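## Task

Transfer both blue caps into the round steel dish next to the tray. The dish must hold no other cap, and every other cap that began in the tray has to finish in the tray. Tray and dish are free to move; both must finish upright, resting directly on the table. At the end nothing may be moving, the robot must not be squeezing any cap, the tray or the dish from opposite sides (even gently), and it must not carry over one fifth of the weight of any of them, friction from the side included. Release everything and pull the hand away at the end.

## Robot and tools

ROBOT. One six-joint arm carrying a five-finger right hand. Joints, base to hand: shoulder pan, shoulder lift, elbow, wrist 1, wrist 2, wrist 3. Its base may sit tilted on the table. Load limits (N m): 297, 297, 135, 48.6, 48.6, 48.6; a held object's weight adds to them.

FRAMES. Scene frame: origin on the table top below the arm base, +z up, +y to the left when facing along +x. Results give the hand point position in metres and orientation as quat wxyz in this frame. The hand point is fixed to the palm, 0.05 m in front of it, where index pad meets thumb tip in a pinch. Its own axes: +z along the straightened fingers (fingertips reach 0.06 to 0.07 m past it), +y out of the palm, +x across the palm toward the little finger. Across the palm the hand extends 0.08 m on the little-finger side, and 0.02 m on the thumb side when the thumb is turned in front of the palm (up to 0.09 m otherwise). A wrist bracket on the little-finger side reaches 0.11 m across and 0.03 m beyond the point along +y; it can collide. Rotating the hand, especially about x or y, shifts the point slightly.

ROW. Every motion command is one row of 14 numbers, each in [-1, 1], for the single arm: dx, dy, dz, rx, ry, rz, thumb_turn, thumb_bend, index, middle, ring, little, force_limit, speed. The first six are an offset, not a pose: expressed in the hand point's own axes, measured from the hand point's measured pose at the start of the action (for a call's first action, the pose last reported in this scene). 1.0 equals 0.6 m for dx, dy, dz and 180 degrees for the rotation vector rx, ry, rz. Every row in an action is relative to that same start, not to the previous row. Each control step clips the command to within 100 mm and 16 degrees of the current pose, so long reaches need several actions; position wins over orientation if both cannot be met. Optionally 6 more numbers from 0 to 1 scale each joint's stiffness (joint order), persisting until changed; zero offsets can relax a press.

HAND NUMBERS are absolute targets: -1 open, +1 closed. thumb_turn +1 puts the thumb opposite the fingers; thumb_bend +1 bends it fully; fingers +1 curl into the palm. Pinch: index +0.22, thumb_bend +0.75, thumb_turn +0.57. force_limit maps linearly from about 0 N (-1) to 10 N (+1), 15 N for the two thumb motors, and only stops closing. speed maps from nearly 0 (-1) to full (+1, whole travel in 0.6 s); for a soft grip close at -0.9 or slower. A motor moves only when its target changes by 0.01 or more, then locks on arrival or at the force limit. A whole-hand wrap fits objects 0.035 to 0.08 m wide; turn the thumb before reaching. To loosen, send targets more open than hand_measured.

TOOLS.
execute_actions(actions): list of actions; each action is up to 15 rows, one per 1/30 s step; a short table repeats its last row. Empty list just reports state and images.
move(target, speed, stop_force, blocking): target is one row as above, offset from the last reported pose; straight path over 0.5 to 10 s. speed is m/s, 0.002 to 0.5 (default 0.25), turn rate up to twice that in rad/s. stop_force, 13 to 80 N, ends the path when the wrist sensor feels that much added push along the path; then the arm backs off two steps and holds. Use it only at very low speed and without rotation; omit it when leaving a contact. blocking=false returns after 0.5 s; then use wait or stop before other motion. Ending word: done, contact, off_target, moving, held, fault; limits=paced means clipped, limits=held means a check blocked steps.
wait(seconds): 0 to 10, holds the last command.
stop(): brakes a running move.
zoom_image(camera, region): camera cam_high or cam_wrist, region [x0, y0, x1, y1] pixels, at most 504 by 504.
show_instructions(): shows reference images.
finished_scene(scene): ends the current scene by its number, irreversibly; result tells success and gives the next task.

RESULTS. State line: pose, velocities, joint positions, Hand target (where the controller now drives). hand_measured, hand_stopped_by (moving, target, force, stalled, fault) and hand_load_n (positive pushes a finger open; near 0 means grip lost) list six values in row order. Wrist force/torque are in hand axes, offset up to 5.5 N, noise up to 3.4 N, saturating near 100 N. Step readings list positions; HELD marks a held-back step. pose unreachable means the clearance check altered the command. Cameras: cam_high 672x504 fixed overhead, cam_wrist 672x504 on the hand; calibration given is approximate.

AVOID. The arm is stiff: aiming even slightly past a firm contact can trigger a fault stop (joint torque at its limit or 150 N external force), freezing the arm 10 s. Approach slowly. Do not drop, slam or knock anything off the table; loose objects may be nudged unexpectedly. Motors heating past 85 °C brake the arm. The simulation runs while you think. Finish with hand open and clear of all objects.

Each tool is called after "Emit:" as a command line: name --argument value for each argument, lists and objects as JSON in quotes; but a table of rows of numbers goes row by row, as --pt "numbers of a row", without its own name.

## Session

Emit:
execute_actions --actions '[]'

Scene clock: 0.00 s.
end_effector_position=(+0.5730, -0.3176, +0.3969) hand_measured=(-1.000, -1.000, -1.000, -1.000, -1.000, -1.000) hand_load_n=(+0.0, +0.0, +0.0, +0.0, +0.0, +0.0) hand_stopped_by=(target, target, target, target, target, target) hand_force_limit=0.00 hand_speed=-0.80 end_effector_quat_wxyz=(-0.301, -0.124, +0.926, +0.192) end_effector_velocity=(-0.000, -0.000, -0.000) end_effector_angular_velocity=(-0.001, +0.001, -0.001)
Joint positions: [-0.757 -0.9    1.216  1.957  1.793 -2.534]
Joint velocities: [-0.     0.     0.     0.     0.001  0.002]
Wrist force (N, on the end effector, along its own x y z axes, offset not removed): no reading
Wrist torque (N m, same axes, about the end effector's origin, offset not removed): no reading
Hand target: +0.573, -0.318, +0.397; -0.301, -0.124, +0.926, +0.192
Joint stiffness scale: [1. 1. 1. 1. 1. 1.]
camera_calibration (this result's frames):
cam_wrist: T_world_to_cam=[[-0.0315724, 0.927413, 0.372704, 0.163275], [0.993245, 0.0707696, -0.0919592, -0.506312], [-0.11166, 0.367283, -0.923383, 0.679355], [0, 0, 0, 1]] pos_world=[0.583904, -0.365107, 0.519891]

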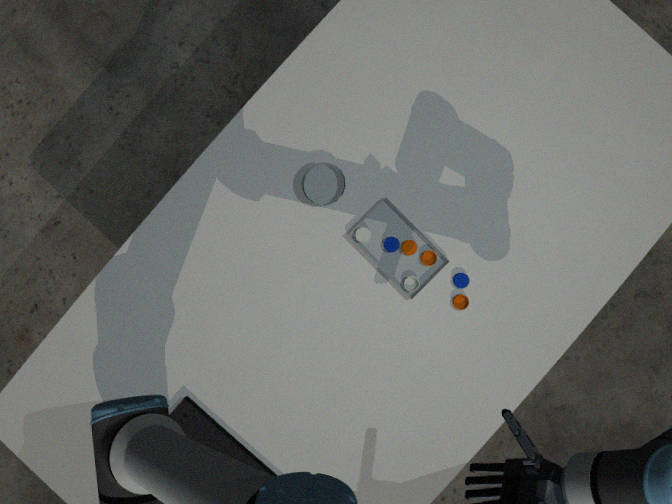

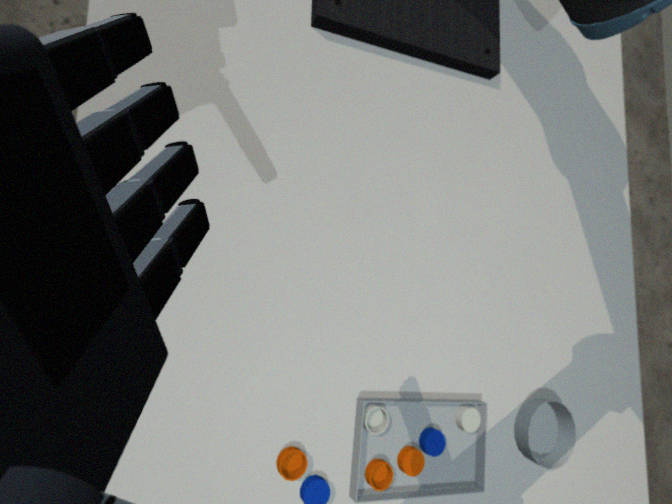

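Emit:
zoom_image --camera "cam_high" --region '[280, 150, 500, 330]'

Region (280, 150, 500, 330) of cam_high's 672x504 image, scaled by 2.291, with more detail than that image has; it fills the top 412 rows of this view, and the rest is white.

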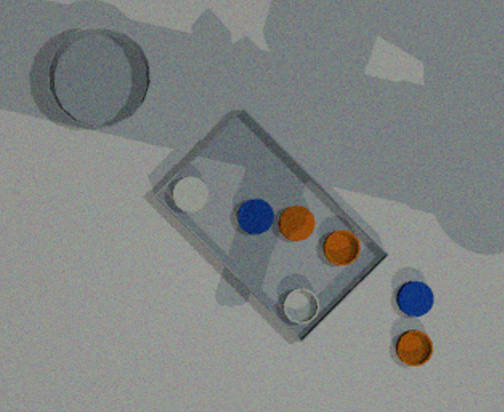

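Emit:
move --target '[-0.6312, -0.0478, 0.2057, 0.5480, -0.2925, -0.3452, 0.57, 0.3, -0.4, 1, 1, 1, -0.3, 0.0]' --speed 0.2

Scene clock: 42.97 s.
end_effector_position=(+0.8008, -0.1782, +0.1005) hand_measured=(+0.570, +0.300, -0.400, +1.000, +1.000, +1.000) hand_load_n=(+0.0, +0.0, +0.0, +0.0, +0.0, +0.0) hand_stopped_by=(target, target, target, target, target, target) hand_force_limit=-0.30 hand_speed=0.00 end_effector_quat_wxyz=(-0.379, +0.598, -0.595, +0.380) end_effector_velocity=(+0.001, -0.001, +0.000) end_effector_angular_velocity=(-0.003, -0.008, +0.003)
Joint positions: [-0.61  -1.164  1.928 -0.243  1.005 -3.44 ]
Joint velocities: [-0.001 -0.     0.003 -0.011 -0.005  0.   ]
Wrist force (N, on the end effector, along its own x y z axes, offset not removed): [0.8 -1.5 -1.3]
Wrist torque (N m, same axes, about the end effector's origin, offset not removed): [0.26 0.22 0.17]
Hand target: +0.799, -0.178, +0.099; -0.379, +0.597, -0.596, +0.380
Off the commanded pose: 0.002 m, 0 deg.
Joint stiffness scale: [1. 1. 1. 1. 1. 1.]
move: done
camera_calibration (this result's frames):
cam_wrist: T_world_to_cam=[[-0.419078, 0.101542, -0.902254, 0.442877], [-0.429127, 0.85358, 0.295384, 0.469848], [0.80014, 0.51097, -0.314142, -0.385952], [0, 0, 0, 1]] pos_world=[0.69604, -0.248813, 0.139558]

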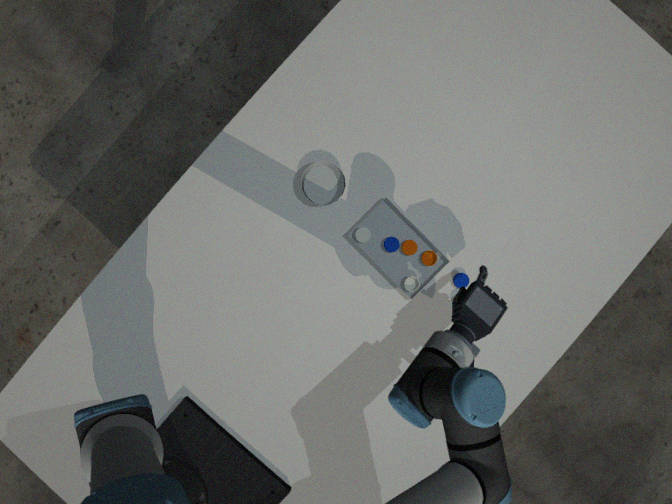

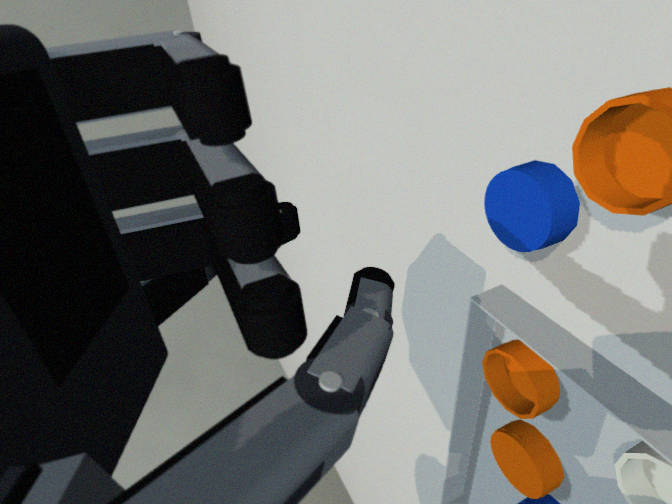

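Emit:
move --target '[-0.0137, 0.0812, 0.0253, 0, 0, 0, 0.57, 0.3, -0.4, 1, 1, 1, -0.3, 0.0]' --speed 0.06

Scene clock: 50.20 s.
end_effector_position=(+0.7948, -0.1724, +0.0514) hand_measured=(+0.570, +0.300, -0.400, +1.000, +1.000, +1.000) hand_load_n=(+0.0, +0.0, +0.0, +0.0, +0.0, +0.0) hand_stopped_by=(target, target, target, target, target, target) hand_force_limit=-0.30 hand_speed=0.00 end_effector_quat_wxyz=(-0.379, +0.598, -0.595, +0.381) end_effector_velocity=(+0.002, -0.001, +0.001) end_effector_angular_velocity=(-0.006, -0.009, +0.001)
Joint positions: [-0.607 -1.111  1.967 -0.336  1.008 -3.439]
Joint velocities: [ 0.     0.    -0.    -0.011 -0.     0.001]
Wrist force (N, on the end effector, along its own x y z axes, offset not removed): [1.1 -0.1 -0.1]
Wrist torque (N m, same axes, about the end effector's origin, offset not removed): [0.52 -0.04 0.09]
Hand target: +0.794, -0.170, +0.050; -0.379, +0.598, -0.595, +0.380
Off the commanded pose: 0.003 m, 0 deg.
Joint stiffness scale: [1. 1. 1. 1. 1. 1.]
move: done
camera_calibration (this result's frames):
cam_wrist: T_world_to_cam=[[-0.417837, 0.100259, -0.902973, 0.394342], [-0.429137, 0.85425, 0.293426, 0.477009], [0.800783, 0.510104, -0.313912, -0.400141], [0, 0, 0, 1]] pos_world=[0.689899, -0.242908, 0.0905047]

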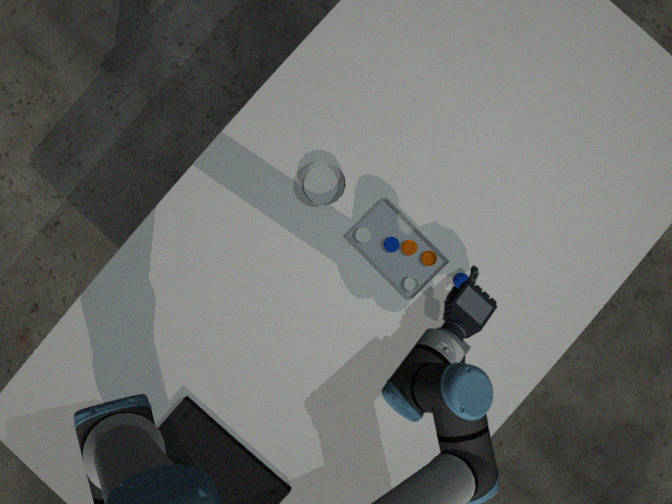

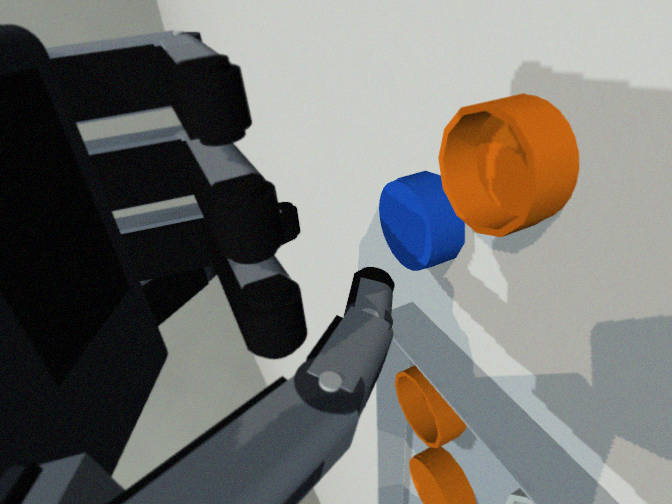

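Emit:
move --target '[-0.005, 0.0548, 0.0165, 0, 0, 0, 0.57, 0.3, -0.4, 1, 1, 1, -0.3, 0.0]' --speed 0.03

Scene clock: 57.97 s.
end_effector_position=(+0.7915, -0.1701, +0.0193) hand_measured=(+0.570, +0.300, -0.400, +1.000, +1.000, +1.000) hand_load_n=(+0.0, +0.0, +0.0, +0.0, +0.0, +0.0) hand_stopped_by=(target, target, target, target, target, target) hand_force_limit=-0.30 hand_speed=0.00 end_effector_quat_wxyz=(-0.379, +0.598, -0.594, +0.382) end_effector_velocity=(+0.002, -0.001, +0.001) end_effector_angular_velocity=(-0.005, -0.006, -0.000)
Joint positions: [-0.607 -1.072  1.986 -0.397  1.008 -3.439]
Joint velocities: [ 0.001  0.    -0.    -0.008  0.001  0.   ]
Wrist force (N, on the end effector, along its own x y z axes, offset not removed): [-1.9 1.1 -2.7]
Wrist torque (N m, same axes, about the end effector's origin, offset not removed): [0.54 0.44 -0.08]
Hand target: +0.790, -0.170, +0.017; -0.379, +0.598, -0.595, +0.381
Off the commanded pose: 0.003 m, 0 deg.
Joint stiffness scale: [1. 1. 1. 1. 1. 1.]
move: done
camera_calibration (this result's frames):
cam_wrist: T_world_to_cam=[[-0.416425, 0.0992976, -0.903731, 0.362442], [-0.429568, 0.854578, 0.291835, 0.483511], [0.801288, 0.509741, -0.313212, -0.409222], [0, 0, 0, 1]] pos_world=[0.686535, -0.240591, 0.0582716]

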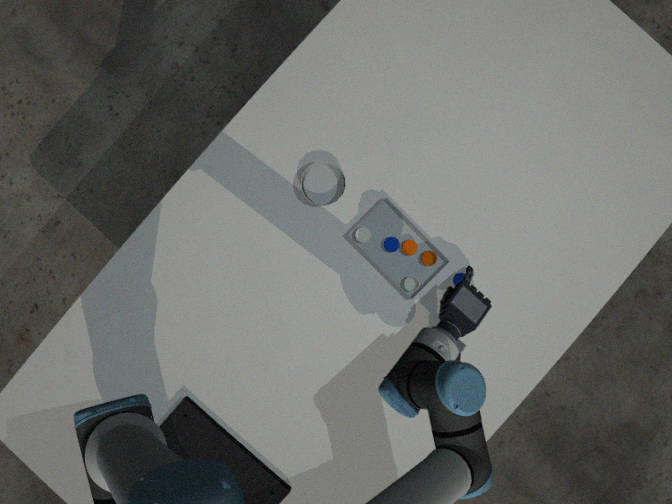

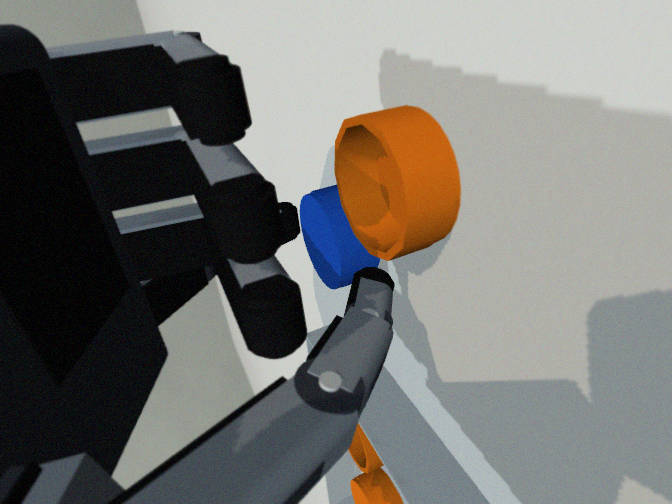

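Emit:
execute_actions --actions '[[[0,0,0,0,0,0,0.57,0.75,0.3,1,1,1,-0.3,-0.75]],[[0,0,0,0,0,0,0.57,0.75,0.3,1,1,1,-0.3,-0.75]],[[0,0,0,0,0,0,0.57,0.75,0.3,1,1,1,-0.3,-0.75]]]'

Scene clock: 62.10 s.
end_effector_position=(+0.7916, -0.1702, +0.0194) hand_measured=(+0.570, +0.484, -0.194, +1.000, +1.000, +1.000) hand_load_n=(+0.0, +5.0, +7.5, +0.0, +0.0, +0.0) hand_stopped_by=(target, force, force, target, target, target) hand_force_limit=-0.30 hand_speed=-0.75 end_effector_quat_wxyz=(-0.379, +0.598, -0.594, +0.382) end_effector_velocity=(+0.000, +0.001, +0.000) end_effector_angular_velocity=(-0.001, -0.000, +0.001)
Joint positions: [-0.607 -1.072  1.986 -0.398  1.008 -3.439]
Joint velocities: [ 0.001 -0.     0.    -0.     0.    -0.001]
Wrist force (N, on the end effector, along its own x y z axes, offset not removed): [-0.1 -0.2 -2.9]
Wrist torque (N m, same axes, about the end effector's origin, offset not removed): [0.58 0.45 0.06]
Hand target: +0.792, -0.170, +0.019; -0.379, +0.598, -0.594, +0.382
Off the commanded pose: 0.000 m, 0 deg.
Joint stiffness scale: [1. 1. 1. 1. 1. 1.]
Step readings (end_effector_position; steps 1 to 15: 1st action; 16 to 30: 2nd action; 31 to 45: 3rd action):
0: (+0.7917, -0.1703, +0.0194)
1: (+0.7917, -0.1703, +0.0194)
2: (+0.7917, -0.1703, +0.0194)
4: (+0.7917, -0.1703, +0.0194)
8: (+0.7917, -0.1703, +0.0194)
15: (+0.7916, -0.1702, +0.0194)
16: (+0.7916, -0.1702, +0.0194)
17: (+0.7916, -0.1702, +0.0194)
19: (+0.7916, -0.1702, +0.0194)
23: (+0.7916, -0.1702, +0.0194)
30: (+0.7916, -0.1702, +0.0194)
31: (+0.7916, -0.1702, +0.0194)
32: (+0.7916, -0.1702, +0.0194)
34: (+0.7916, -0.1702, +0.0194)
38: (+0.7916, -0.1702, +0.0194)
45: end_effector_position above
camera_calibration (this result's frames):
cam_wrist: T_world_to_cam=[[-0.415868, 0.0988922, -0.904032, 0.362087], [-0.42975, 0.854707, 0.291188, 0.483843], [0.801479, 0.509603, -0.312946, -0.40945], [0, 0, 0, 1]] pos_world=[0.686678, -0.240694, 0.0583137]

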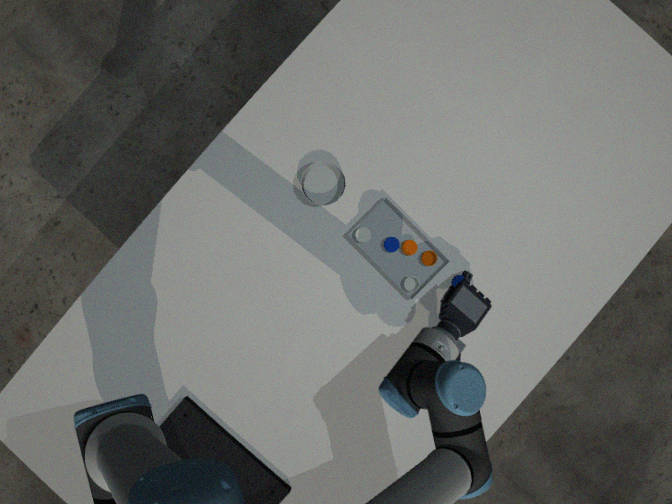

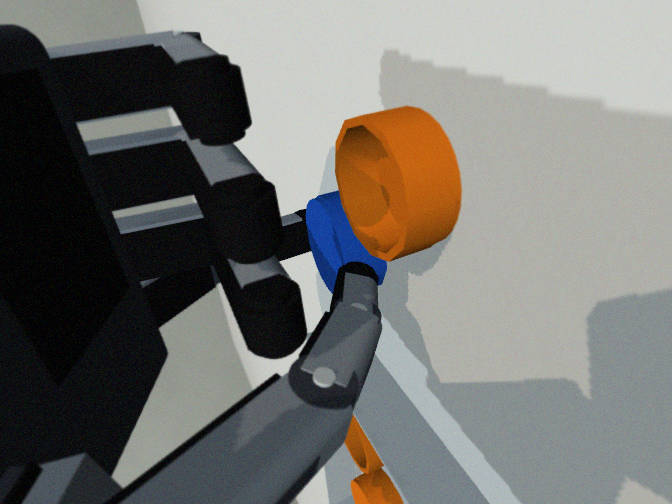

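Emit:
move --target '[0, -0.1208, -0.0564, 0, 0, 0, 0.57, 0.75, 0.3, 1, 1, 1, -0.3, -0.75]' --speed 0.08

Emit:
move --target '[-0.54, 0.0247, -0.0529, 0, 0, 0, 0.57, 0.75, 0.3, 1, 1, 1, -0.3, -0.75]' --speed 0.18

Scene clock: 70.90 s.
end_effector_position=(+0.7905, -0.1690, +0.0983) hand_measured=(+0.570, +0.484, -0.194, +1.000, +1.000, +1.000) hand_load_n=(+0.0, +5.0, +7.5, +0.0, +0.0, +0.0) hand_stopped_by=(target, force, force, target, target, target) hand_force_limit=-0.30 hand_speed=-0.75 end_effector_quat_wxyz=(-0.379, +0.598, -0.594, +0.382) end_effector_velocity=(-0.003, +0.001, -0.002) end_effector_angular_velocity=(+0.006, +0.012, -0.002)
Joint positions: [-0.607 -1.179  1.959 -0.263  1.008 -3.439]
Joint velocities: [-0.001  0.     0.     0.013  0.002 -0.001]
Wrist force (N, on the end effector, along its own x y z axes, offset not removed): [2.2 -2.4 -3.1]
Wrist torque (N m, same axes, about the end effector's origin, offset not removed): [0.26 -0.20 0.15]
Hand target: +0.791, -0.170, +0.099; -0.379, +0.598, -0.594, +0.382
Off the commanded pose: 0.002 m, 0 deg.
Joint stiffness scale: [1. 1. 1. 1. 1. 1.]
move: done
camera_calibration (this result's frames):
cam_wrist: T_world_to_cam=[[-0.416046, 0.0990221, -0.903936, 0.432963], [-0.429692, 0.854666, 0.291395, 0.459224], [0.801418, 0.509648, -0.313031, -0.384426], [0, 0, 0, 1]] pos_world=[0.685544, -0.239434, 0.137218]

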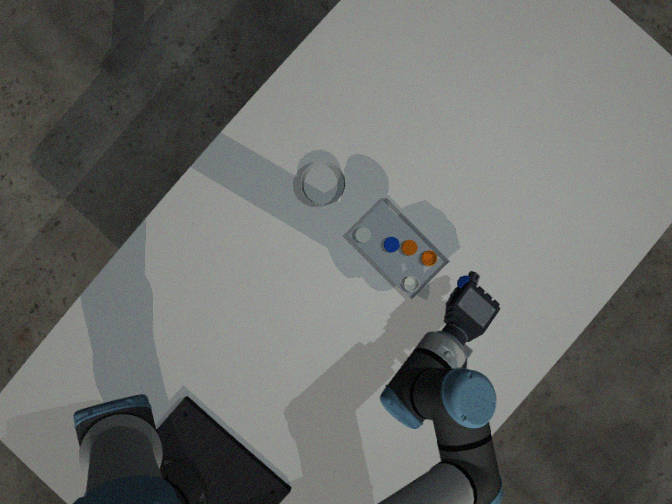

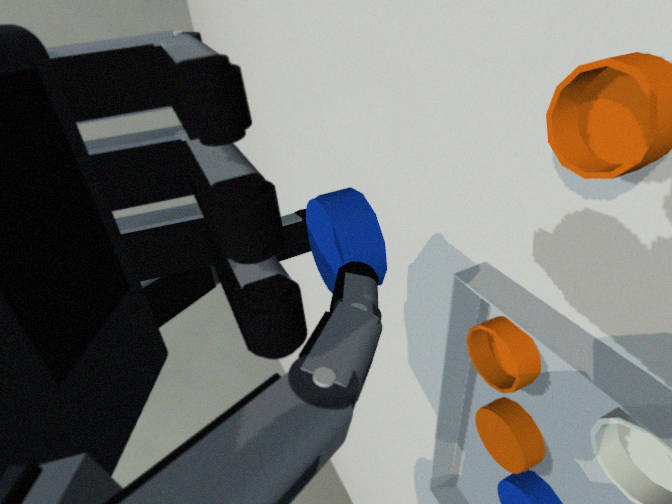

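Scene clock: 73.40 s.
end_effector_position=(+0.7537, +0.1533, +0.0952) hand_measured=(+0.570, +0.484, -0.194, +1.000, +1.000, +1.000) hand_load_n=(+0.0, +5.0, +7.5, +0.0, +0.0, +0.0) hand_stopped_by=(target, force, force, target, target, target) hand_force_limit=-0.30 hand_speed=-0.75 end_effector_quat_wxyz=(-0.378, +0.598, -0.594, +0.382) end_effector_velocity=(+0.001, +0.000, +0.001) end_effector_angular_velocity=(-0.003, -0.001, -0.006)
Joint positions: [-0.078 -1.269  2.088 -0.384  1.482 -3.186]
Joint velocities: [ 0.004 -0.    -0.001 -0.001  0.01   0.002]
Wrist force (N, on the end effector, along its own x y z axes, offset not removed): [-5.0 4.7 -3.3]
Wrist torque (N m, same axes, about the end effector's origin, offset not removed): [1.24 1.13 -0.02]
Hand target: +0.755, +0.155, +0.096; -0.379, +0.598, -0.594, +0.382
Off the commanded pose: 0.002 m, 0 deg.
Joint stiffness scale: [1. 1. 1. 1. 1. 1.]
move: done
camera_calibration (this result's frames):
cam_wrist: T_world_to_cam=[[-0.417883, 0.0985127, -0.903144, 0.3844], [-0.429055, 0.854858, 0.291769, 0.168341], [0.800803, 0.509424, -0.314963, -0.519488], [0, 0, 0, 1]] pos_world=[0.648869, 0.0828633, 0.134432]

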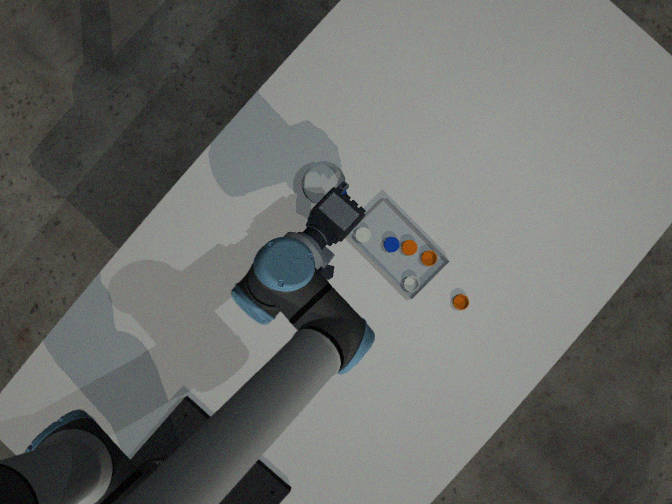

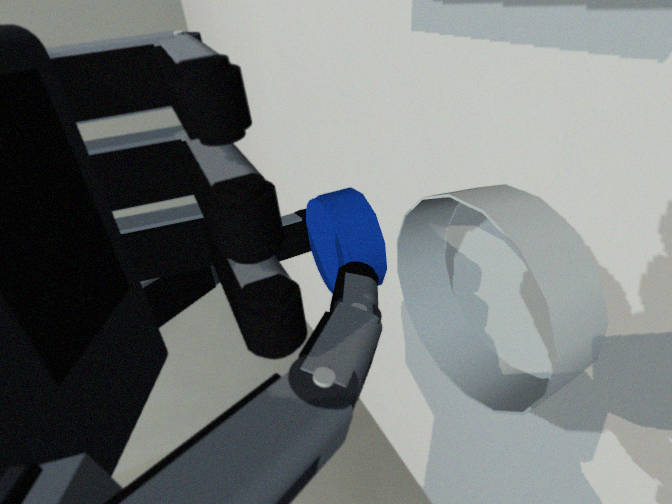

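Emit:
move --target '[-0.0345, 0.0918, 0.0287, 0, 0, 0, 0.57, 0.75, 0.3, 1, 1, 1, -0.3, -0.75]' --speed 0.05

Scene clock: 85.17 s.
end_effector_position=(+0.7493, +0.1726, +0.0417) hand_measured=(+0.570, +0.484, -0.194, +1.000, +1.000, +1.000) hand_load_n=(+0.5, +4.5, +7.5, +0.0, +0.0, +0.0) hand_stopped_by=(target, force, force, target, target, target) hand_force_limit=-0.30 hand_speed=-0.75 end_effector_quat_wxyz=(-0.380, +0.598, -0.593, +0.383) end_effector_velocity=(+0.003, -0.001, +0.002) end_effector_angular_velocity=(+0.002, -0.012, -0.004)
Joint positions: [-0.041 -1.191  2.115 -0.495  1.515 -3.172]
Joint velocities: [ 0.     0.     0.    -0.013  0.003  0.004]
Wrist force (N, on the end effector, along its own x y z axes, offset not removed): [-1.3 -2.8 -2.6]
Wrist torque (N m, same axes, about the end effector's origin, offset not removed): [0.29 0.44 0.10]
Hand target: +0.746, +0.174, +0.038; -0.378, +0.598, -0.594, +0.382
Off the commanded pose: 0.005 m, 0 deg.
Joint stiffness scale: [1. 1. 1. 1. 1. 1.]
move: off_target
camera_calibration (this result's frames):
cam_wrist: T_world_to_cam=[[-0.413559, 0.0974591, -0.905246, 0.32928], [-0.43105, 0.854811, 0.288953, 0.167207], [0.801975, 0.509706, -0.311505, -0.543685], [0, 0, 0, 1]] pos_world=[0.644273, 0.102098, 0.080404]

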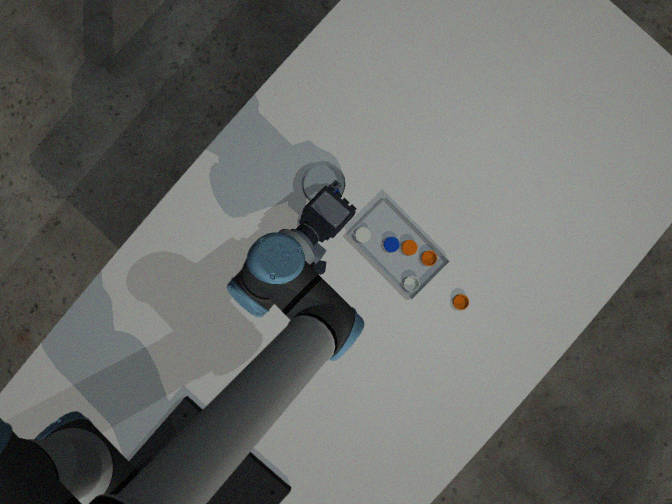

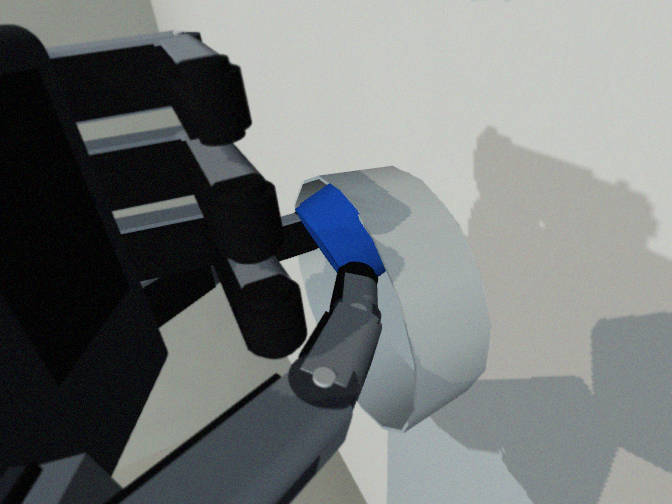

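Emit:
move --target '[-0.022, -0.01, -0.005, 0, 0, 0, 0.57, 0.75, 0.3, 1, 1, 1, -0.3, -0.75]' --speed 0.02

Scene clock: 88.13 s.
end_effector_position=(+0.7471, +0.1848, +0.0458) hand_measured=(+0.570, +0.484, -0.194, +1.000, +1.000, +1.000) hand_load_n=(+0.0, +5.0, +7.5, +0.0, +0.0, +0.0) hand_stopped_by=(target, force, force, target, target, target) hand_force_limit=-0.30 hand_speed=-0.75 end_effector_quat_wxyz=(-0.379, +0.598, -0.594, +0.383) end_effector_velocity=(-0.001, -0.001, -0.001) end_effector_angular_velocity=(+0.001, +0.004, -0.006)
Joint positions: [-0.018 -1.196  2.109 -0.481  1.536 -3.163]
Joint velocities: [ 0.     0.    -0.     0.005  0.005  0.003]
Wrist force (N, on the end effector, along its own x y z axes, offset not removed): [-1.2 -0.1 -1.8]
Wrist torque (N m, same axes, about the end effector's origin, offset not removed): [0.27 0.40 0.03]
Hand target: +0.749, +0.186, +0.048; -0.380, +0.598, -0.593, +0.383
Off the commanded pose: 0.003 m, 0 deg.
Joint stiffness scale: [1. 1. 1. 1. 1. 1.]
move: done
camera_calibration (this result's frames):
cam_wrist: T_world_to_cam=[[-0.4166, 0.0967337, -0.903929, 0.333283], [-0.430392, 0.854843, 0.289839, 0.154078], [0.800754, 0.509791, -0.314494, -0.545828], [0, 0, 0, 1]] pos_world=[0.642234, 0.114305, 0.0849467]

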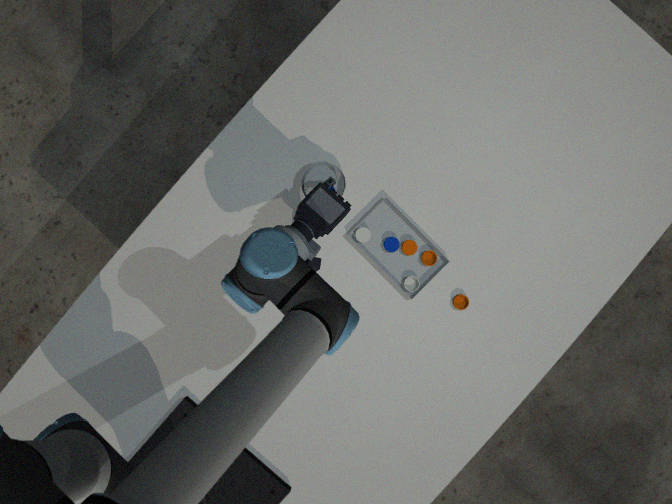

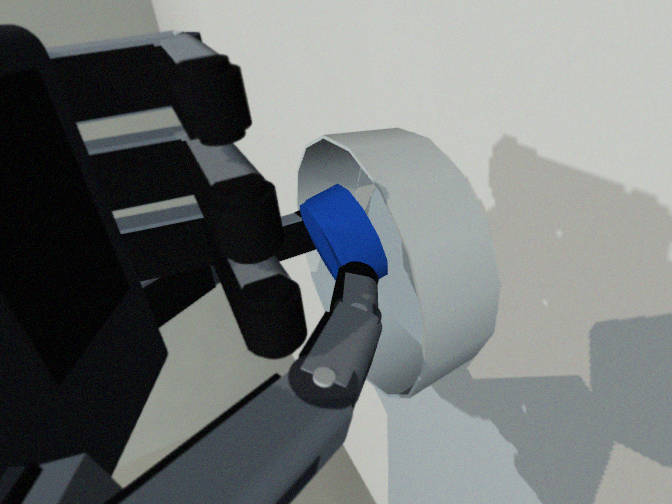

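Emit:
execute_actions --actions '[[[0,0.012,0.0057,0,0,0,0.57,0.75,0.3,1,1,1,-0.3,-0.75]],[[0,0,0,0,0,0,0.57,0.3,-0.4,1,1,1,-0.3,0.0]],[[0,0,0,0,0,0,0.57,0.3,-0.4,1,1,1,-0.3,0.0]]]'

Emit:
move --target '[0, -0.1, -0.0467, 0, 0, 0, 0.57, 0.3, -0.4, 1, 1, 1, -0.3, 0.0]' --speed 0.08

Scene clock: 94.37 s.
end_effector_position=(+0.7490, +0.1845, +0.0393) hand_measured=(+0.570, +0.300, -0.400, +1.000, +1.000, +1.000) hand_load_n=(+0.0, +0.0, +0.0, +0.0, +0.0, +0.0) hand_stopped_by=(target, target, target, target, target, target) hand_force_limit=-0.30 hand_speed=0.00 end_effector_quat_wxyz=(-0.379, +0.598, -0.593, +0.383) end_effector_velocity=(+0.001, -0.001, +0.000) end_effector_angular_velocity=(+0.000, -0.001, -0.002)
Joint positions: [-0.018 -1.184  2.109 -0.495  1.536 -3.163]
Joint velocities: [-0.001  0.    -0.    -0.001 -0.     0.   ]
Wrist force (N, on the end effector, along its own x y z axes, offset not removed): [-0.4 4.5 -1.3]
Wrist torque (N m, same axes, about the end effector's origin, offset not removed): [1.32 0.33 0.19]
Hand target: +0.749, +0.185, +0.039; -0.379, +0.598, -0.593, +0.383
Off the commanded pose: 0.000 m, 0 deg.
Joint stiffness scale: [1. 1. 1. 1. 1. 1.]
Step readings (end_effector_position; steps 1 to 15: 1st action; 16 to 30: 2nd action; 31 to 45: 3rd action):
0: (+0.7471, +0.1846, +0.0458)
1: (+0.7471, +0.1846, +0.0458)
2: (+0.7472, +0.1846, +0.0458)
4: (+0.7478, +0.1846, +0.0459)
8: (+0.7487, +0.1846, +0.0430)
15: (+0.7489, +0.1845, +0.0393)
16: (+0.7490, +0.1845, +0.0393)
17: (+0.7490, +0.1845, +0.0393)
19: (+0.7490, +0.1845, +0.0393)
23: (+0.7490, +0.1845, +0.0393)
30: (+0.7490, +0.1845, +0.0393)
31: (+0.7490, +0.1845, +0.0393)
32: (+0.7490, +0.1845, +0.0393)
34: (+0.7490, +0.1845, +0.0393)
38: (+0.7490, +0.1845, +0.0393)
45: end_effector_position above
camera_calibration (this result's frames):
cam_wrist: T_world_to_cam=[[-0.414834, 0.096971, -0.904715, 0.32693], [-0.430239, 0.855224, 0.288941, 0.156864], [0.801753, 0.509106, -0.313055, -0.549927], [0, 0, 0, 1]] pos_world=[0.644016, 0.114115, 0.0782971]

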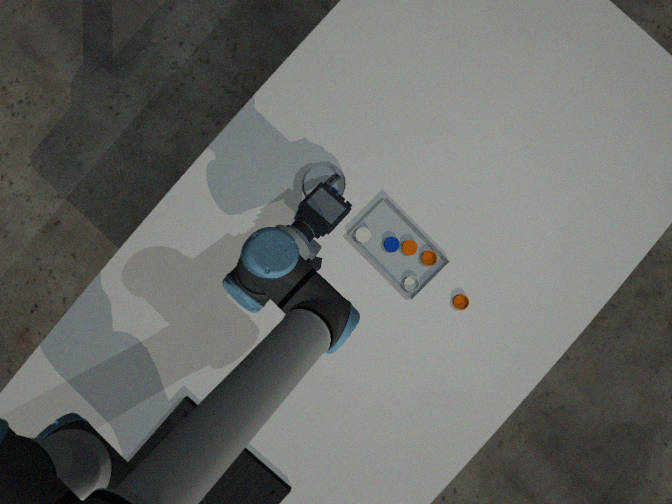

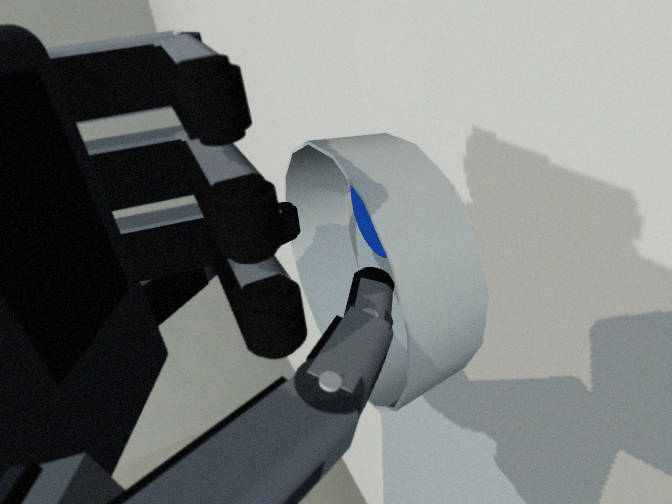

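Scene clock: 95.67 s.
end_effector_position=(+0.7476, +0.1848, +0.1043) hand_measured=(+0.570, +0.300, -0.400, +1.000, +1.000, +1.000) hand_load_n=(+0.0, +0.0, +0.0, +0.0, +0.0, +0.0) hand_stopped_by=(target, target, target, target, target, target) hand_force_limit=-0.30 hand_speed=0.00 end_effector_quat_wxyz=(-0.379, +0.598, -0.593, +0.383) end_effector_velocity=(-0.004, +0.001, -0.003) end_effector_angular_velocity=(+0.002, +0.015, -0.000)
Joint positions: [-0.018 -1.279  2.081 -0.371  1.536 -3.163]
Joint velocities: [ 0.001  0.    -0.     0.015  0.001  0.002]
Wrist force (N, on the end effector, along its own x y z axes, offset not removed): [1.5 0.2 0.2]
Wrist torque (N m, same axes, about the end effector's origin, offset not removed): [0.51 0.03 0.26]
Hand target: +0.749, +0.185, +0.106; -0.379, +0.598, -0.593, +0.383
Off the commanded pose: 0.002 m, 0 deg.
Joint stiffness scale: [1. 1. 1. 1. 1. 1.]
move: done
camera_calibration (this result's frames):
cam_wrist: T_world_to_cam=[[-0.415119, 0.0969825, -0.904583, 0.385299], [-0.430146, 0.855221, 0.289087, 0.137128], [0.801654, 0.509109, -0.313302, -0.528484], [0, 0, 0, 1]] pos_world=[0.642592, 0.114414, 0.143318]

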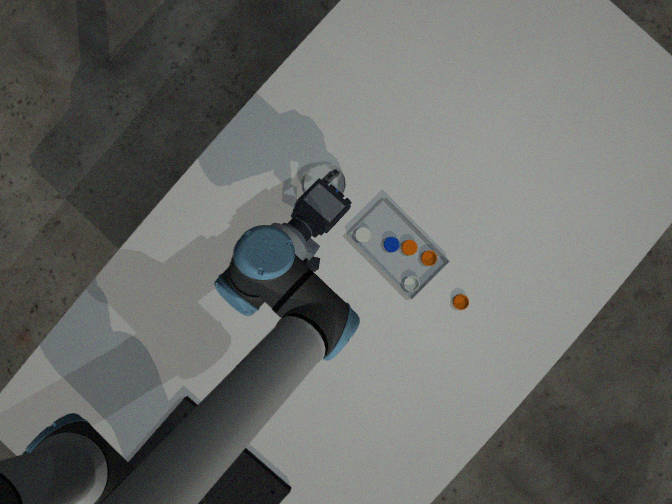

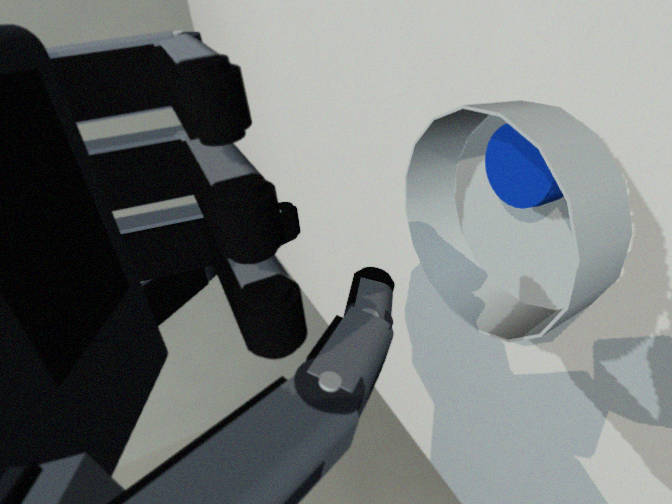

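Emit:
move --target '[0.3197, 0.0363, 0.0178, 0, 0, 0, 0.57, 0.3, -0.4, 1, 1, 1, -0.3, 0.0]' --speed 0.18

Scene clock: 102.40 s.
end_effector_position=(+0.7481, -0.0053, +0.0819) hand_measured=(+0.570, +0.300, -0.400, +1.000, +1.000, +1.000) hand_load_n=(+0.0, +0.0, +0.0, +0.0, +0.0, +0.0) hand_stopped_by=(target, target, target, target, target, target) hand_force_limit=-0.30 hand_speed=0.00 end_effector_quat_wxyz=(-0.379, +0.598, -0.593, +0.383) end_effector_velocity=(-0.000, +0.001, +0.000) end_effector_angular_velocity=(+0.000, +0.000, +0.008)
Joint positions: [-0.382 -1.268  2.129 -0.399  1.208 -3.321]
Joint velocities: [-0.002  0.    -0.     0.002 -0.009 -0.005]
Wrist force (N, on the end effector, along its own x y z axes, offset not removed): [-4.5 2.6 -0.7]
Wrist torque (N m, same axes, about the end effector's origin, offset not removed): [0.74 0.95 -0.10]
Hand target: +0.748, -0.007, +0.082; -0.379, +0.598, -0.593, +0.383
Off the commanded pose: 0.002 m, 0 deg.
Joint stiffness scale: [1. 1. 1. 1. 1. 1.]
move: done
camera_calibration (this result's frames):
cam_wrist: T_world_to_cam=[[-0.414379, 0.0975558, -0.904861, 0.383176], [-0.430196, 0.855156, 0.289205, 0.306467], [0.80201, 0.509108, -0.312391, -0.439443], [0, 0, 0, 1]] pos_world=[0.64306, -0.0757336, 0.120812]

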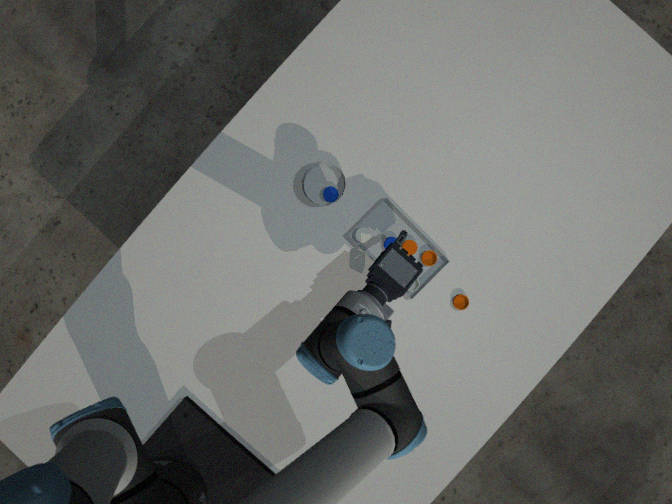

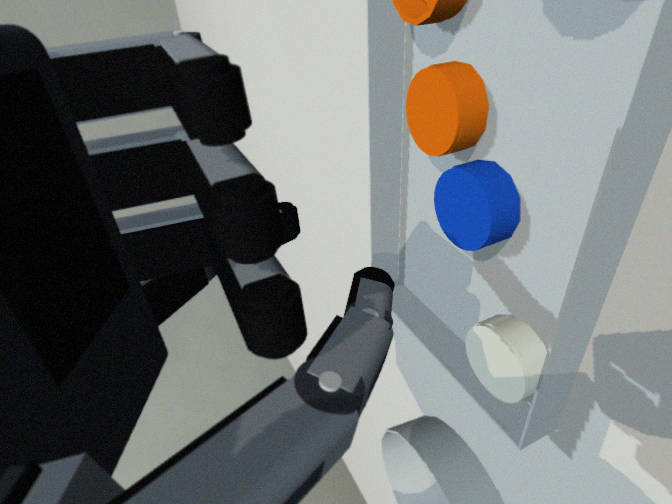

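Emit:
move --target '[-0.0088, 0.0562, 0.0252, 0, 0, 0, 0.57, 0.3, -0.4, 1, 1, 1, -0.3, 0.0]' --speed 0.05

Scene clock: 110.67 s.
end_effector_position=(+0.7491, -0.0022, +0.0466) hand_measured=(+0.570, +0.300, -0.400, +1.000, +1.000, +1.000) hand_load_n=(+0.0, +0.0, +0.0, +0.0, +0.0, +0.0) hand_stopped_by=(target, target, target, target, target, target) hand_force_limit=-0.30 hand_speed=0.00 end_effector_quat_wxyz=(-0.379, +0.597, -0.593, +0.384) end_effector_velocity=(+0.003, -0.001, +0.001) end_effector_angular_velocity=(-0.004, -0.010, -0.002)
Joint positions: [-0.375 -1.214  2.144 -0.472  1.215 -3.318]
Joint velocities: [ 0.001  0.     0.    -0.011  0.003  0.002]
Wrist force (N, on the end effector, along its own x y z axes, offset not removed): [-1.0 2.9 -2.9]
Wrist torque (N m, same axes, about the end effector's origin, offset not removed): [0.99 0.58 0.06]
Hand target: +0.748, -0.000, +0.045; -0.379, +0.598, -0.593, +0.383
Off the commanded pose: 0.003 m, 0 deg.
Joint stiffness scale: [1. 1. 1. 1. 1. 1.]
move: done
camera_calibration (this result's frames):
cam_wrist: T_world_to_cam=[[-0.412958, 0.0964142, -0.905632, 0.350307], [-0.430339, 0.855716, 0.28733, 0.314674], [0.802667, 0.508384, -0.311884, -0.453358], [0, 0, 0, 1]] pos_world=[0.643974, -0.0725665, 0.0854392]

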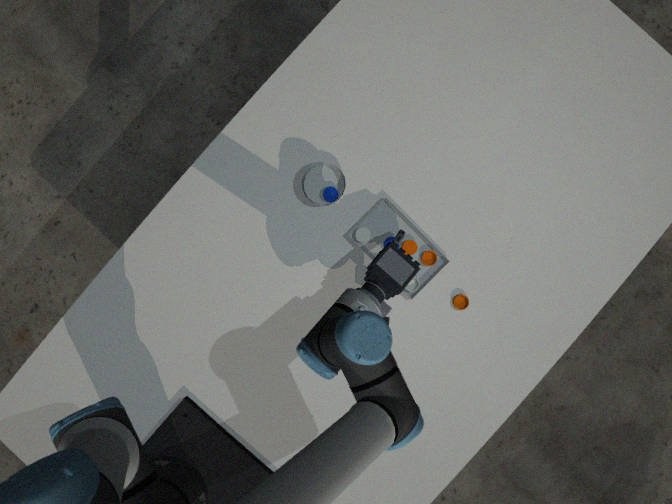

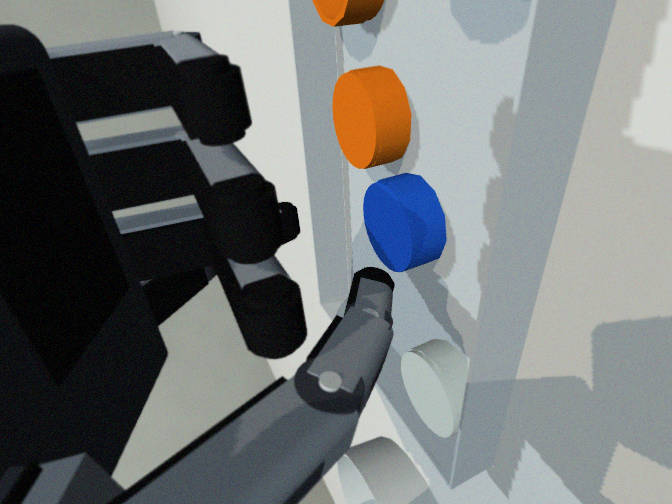

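Emit:
move --target '[-0.0058, 0.046, 0.0215, 0, 0, 0, 0.57, 0.3, -0.4, 1, 1, 1, -0.3, 0.0]' --speed 0.03

Scene clock: 117.77 s.
end_effector_position=(+0.7511, -0.0011, +0.0181) hand_measured=(+0.570, +0.300, -0.400, +1.000, +1.000, +1.000) hand_load_n=(+0.0, +0.0, +0.0, +0.0, +0.0, +0.0) hand_stopped_by=(target, target, target, target, target, target) hand_force_limit=-0.30 hand_speed=0.00 end_effector_quat_wxyz=(-0.379, +0.597, -0.592, +0.386) end_effector_velocity=(+0.002, -0.001, +0.001) end_effector_angular_velocity=(-0.003, -0.008, -0.001)
Joint positions: [-0.37  -1.167  2.152 -0.53   1.219 -3.317]
Joint velocities: [-0.001  0.    -0.    -0.009  0.     0.001]
Wrist force (N, on the end effector, along its own x y z axes, offset not removed): [1.8 0.3 -0.7]
Wrist torque (N m, same axes, about the end effector's origin, offset not removed): [0.65 0.00 0.23]
Hand target: +0.749, +0.001, +0.016; -0.379, +0.597, -0.593, +0.384
Off the commanded pose: 0.003 m, 0 deg.
Joint stiffness scale: [1. 1. 1. 1. 1. 1.]
move: done
camera_calibration (this result's frames):
cam_wrist: T_world_to_cam=[[-0.410717, 0.0949961, -0.9068, 0.323531], [-0.430692, 0.856388, 0.284788, 0.323057], [0.803626, 0.507519, -0.310819, -0.465175], [0, 0, 0, 1]] pos_world=[0.645845, -0.071311, 0.0567894]

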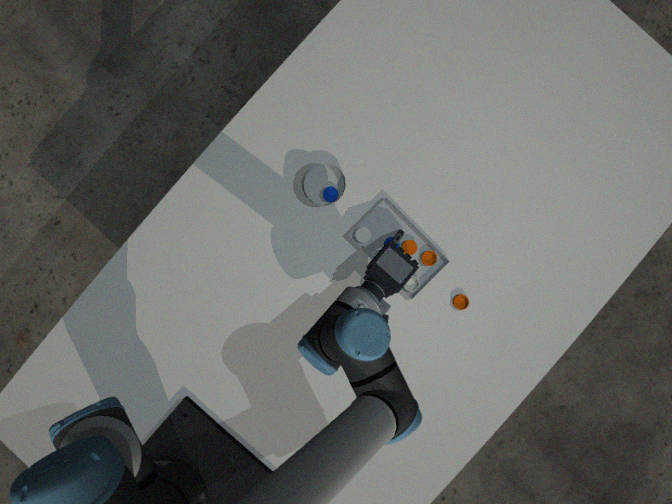

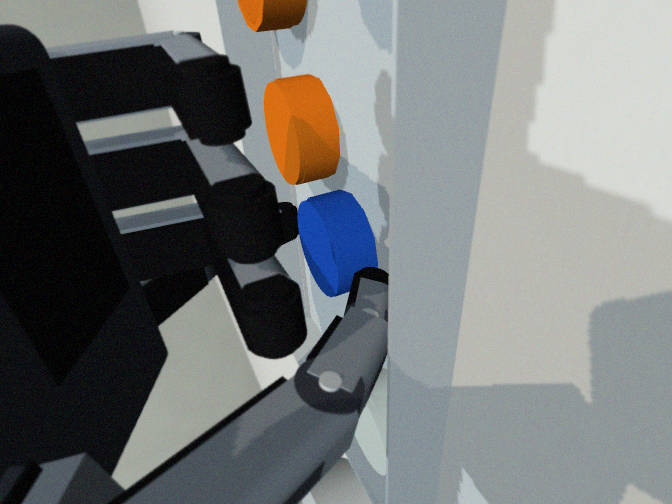

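Emit:
execute_actions --actions '[[[0,0,0,0,0,0,0.57,0.75,0.3,1,1,1,-0.3,-0.75]],[[0,0,0,0,0,0,0.57,0.75,0.3,1,1,1,-0.3,-0.75]],[[0,0,0,0,0,0,0.57,0.75,0.3,1,1,1,-0.3,-0.75]]]'

Scene clock: 121.70 s.
end_effector_position=(+0.7513, -0.0011, +0.0182) hand_measured=(+0.570, +0.440, -0.196, +1.000, +1.000, +1.000) hand_load_n=(+0.0, +5.0, +7.0, +0.0, +0.0, +0.0) hand_stopped_by=(target, force, force, target, target, target) hand_force_limit=-0.30 hand_speed=-0.75 end_effector_quat_wxyz=(-0.379, +0.597, -0.592, +0.386) end_effector_velocity=(+0.000, -0.001, +0.000) end_effector_angular_velocity=(+0.001, -0.001, -0.002)
Joint positions: [-0.37  -1.167  2.152 -0.531  1.219 -3.317]
Joint velocities: [-0.001 -0.    -0.    -0.001 -0.     0.002]
Wrist force (N, on the end effector, along its own x y z axes, offset not removed): [1.3 1.8 -6.6]
Wrist torque (N m, same axes, about the end effector's origin, offset not removed): [1.27 0.09 0.26]
Hand target: +0.751, -0.001, +0.018; -0.379, +0.597, -0.592, +0.386
Off the commanded pose: 0.000 m, 0 deg.
Joint stiffness scale: [1. 1. 1. 1. 1. 1.]
Step readings (end_effector_position; steps 1 to 15: 1st action; 16 to 30: 2nd action; 31 to 45: 3rd action):
0: (+0.7513, -0.0012, +0.0183)
1: (+0.7513, -0.0012, +0.0183)
2: (+0.7513, -0.0012, +0.0183)
4: (+0.7513, -0.0012, +0.0183)
8: (+0.7513, -0.0012, +0.0182)
15: (+0.7513, -0.0011, +0.0182)
16: (+0.7513, -0.0011, +0.0182)
17: (+0.7513, -0.0011, +0.0182)
19: (+0.7513, -0.0011, +0.0182)
23: (+0.7513, -0.0011, +0.0182)
30: (+0.7513, -0.0011, +0.0182)
31: (+0.7513, -0.0011, +0.0182)
32: (+0.7513, -0.0011, +0.0182)
34: (+0.7513, -0.0011, +0.0182)
38: (+0.7513, -0.0011, +0.0182)
45: end_effector_position above
camera_calibration (this result's frames):
cam_wrist: T_world_to_cam=[[-0.410091, 0.0947563, -0.907109, 0.323241], [-0.430845, 0.856491, 0.284247, 0.323269], [0.803865, 0.50739, -0.310414, -0.465467], [0, 0, 0, 1]] pos_world=[0.646009, -0.0713326, 0.0568391]

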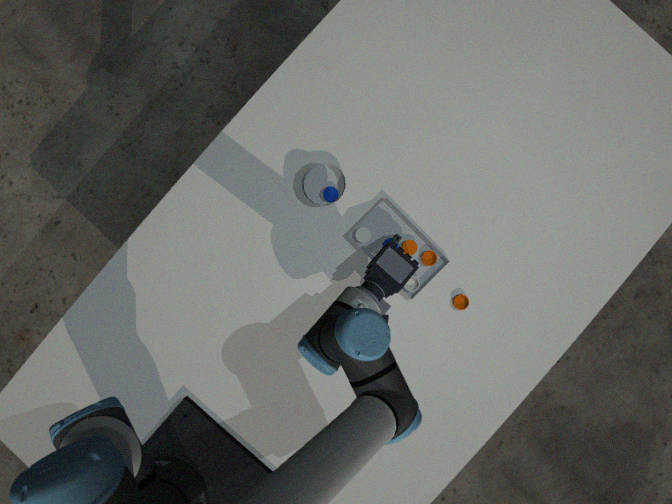

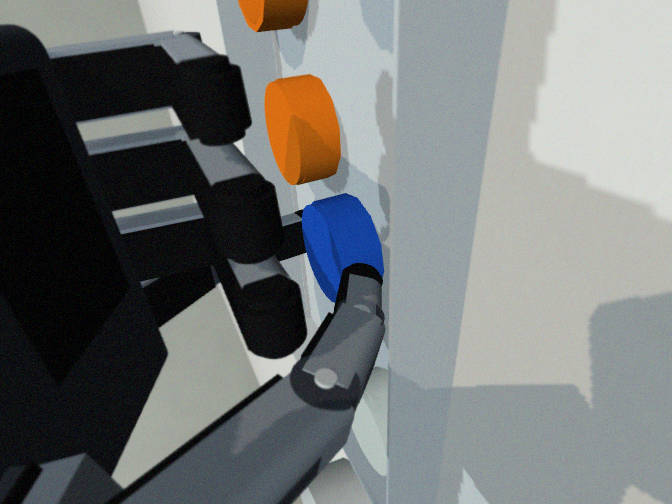

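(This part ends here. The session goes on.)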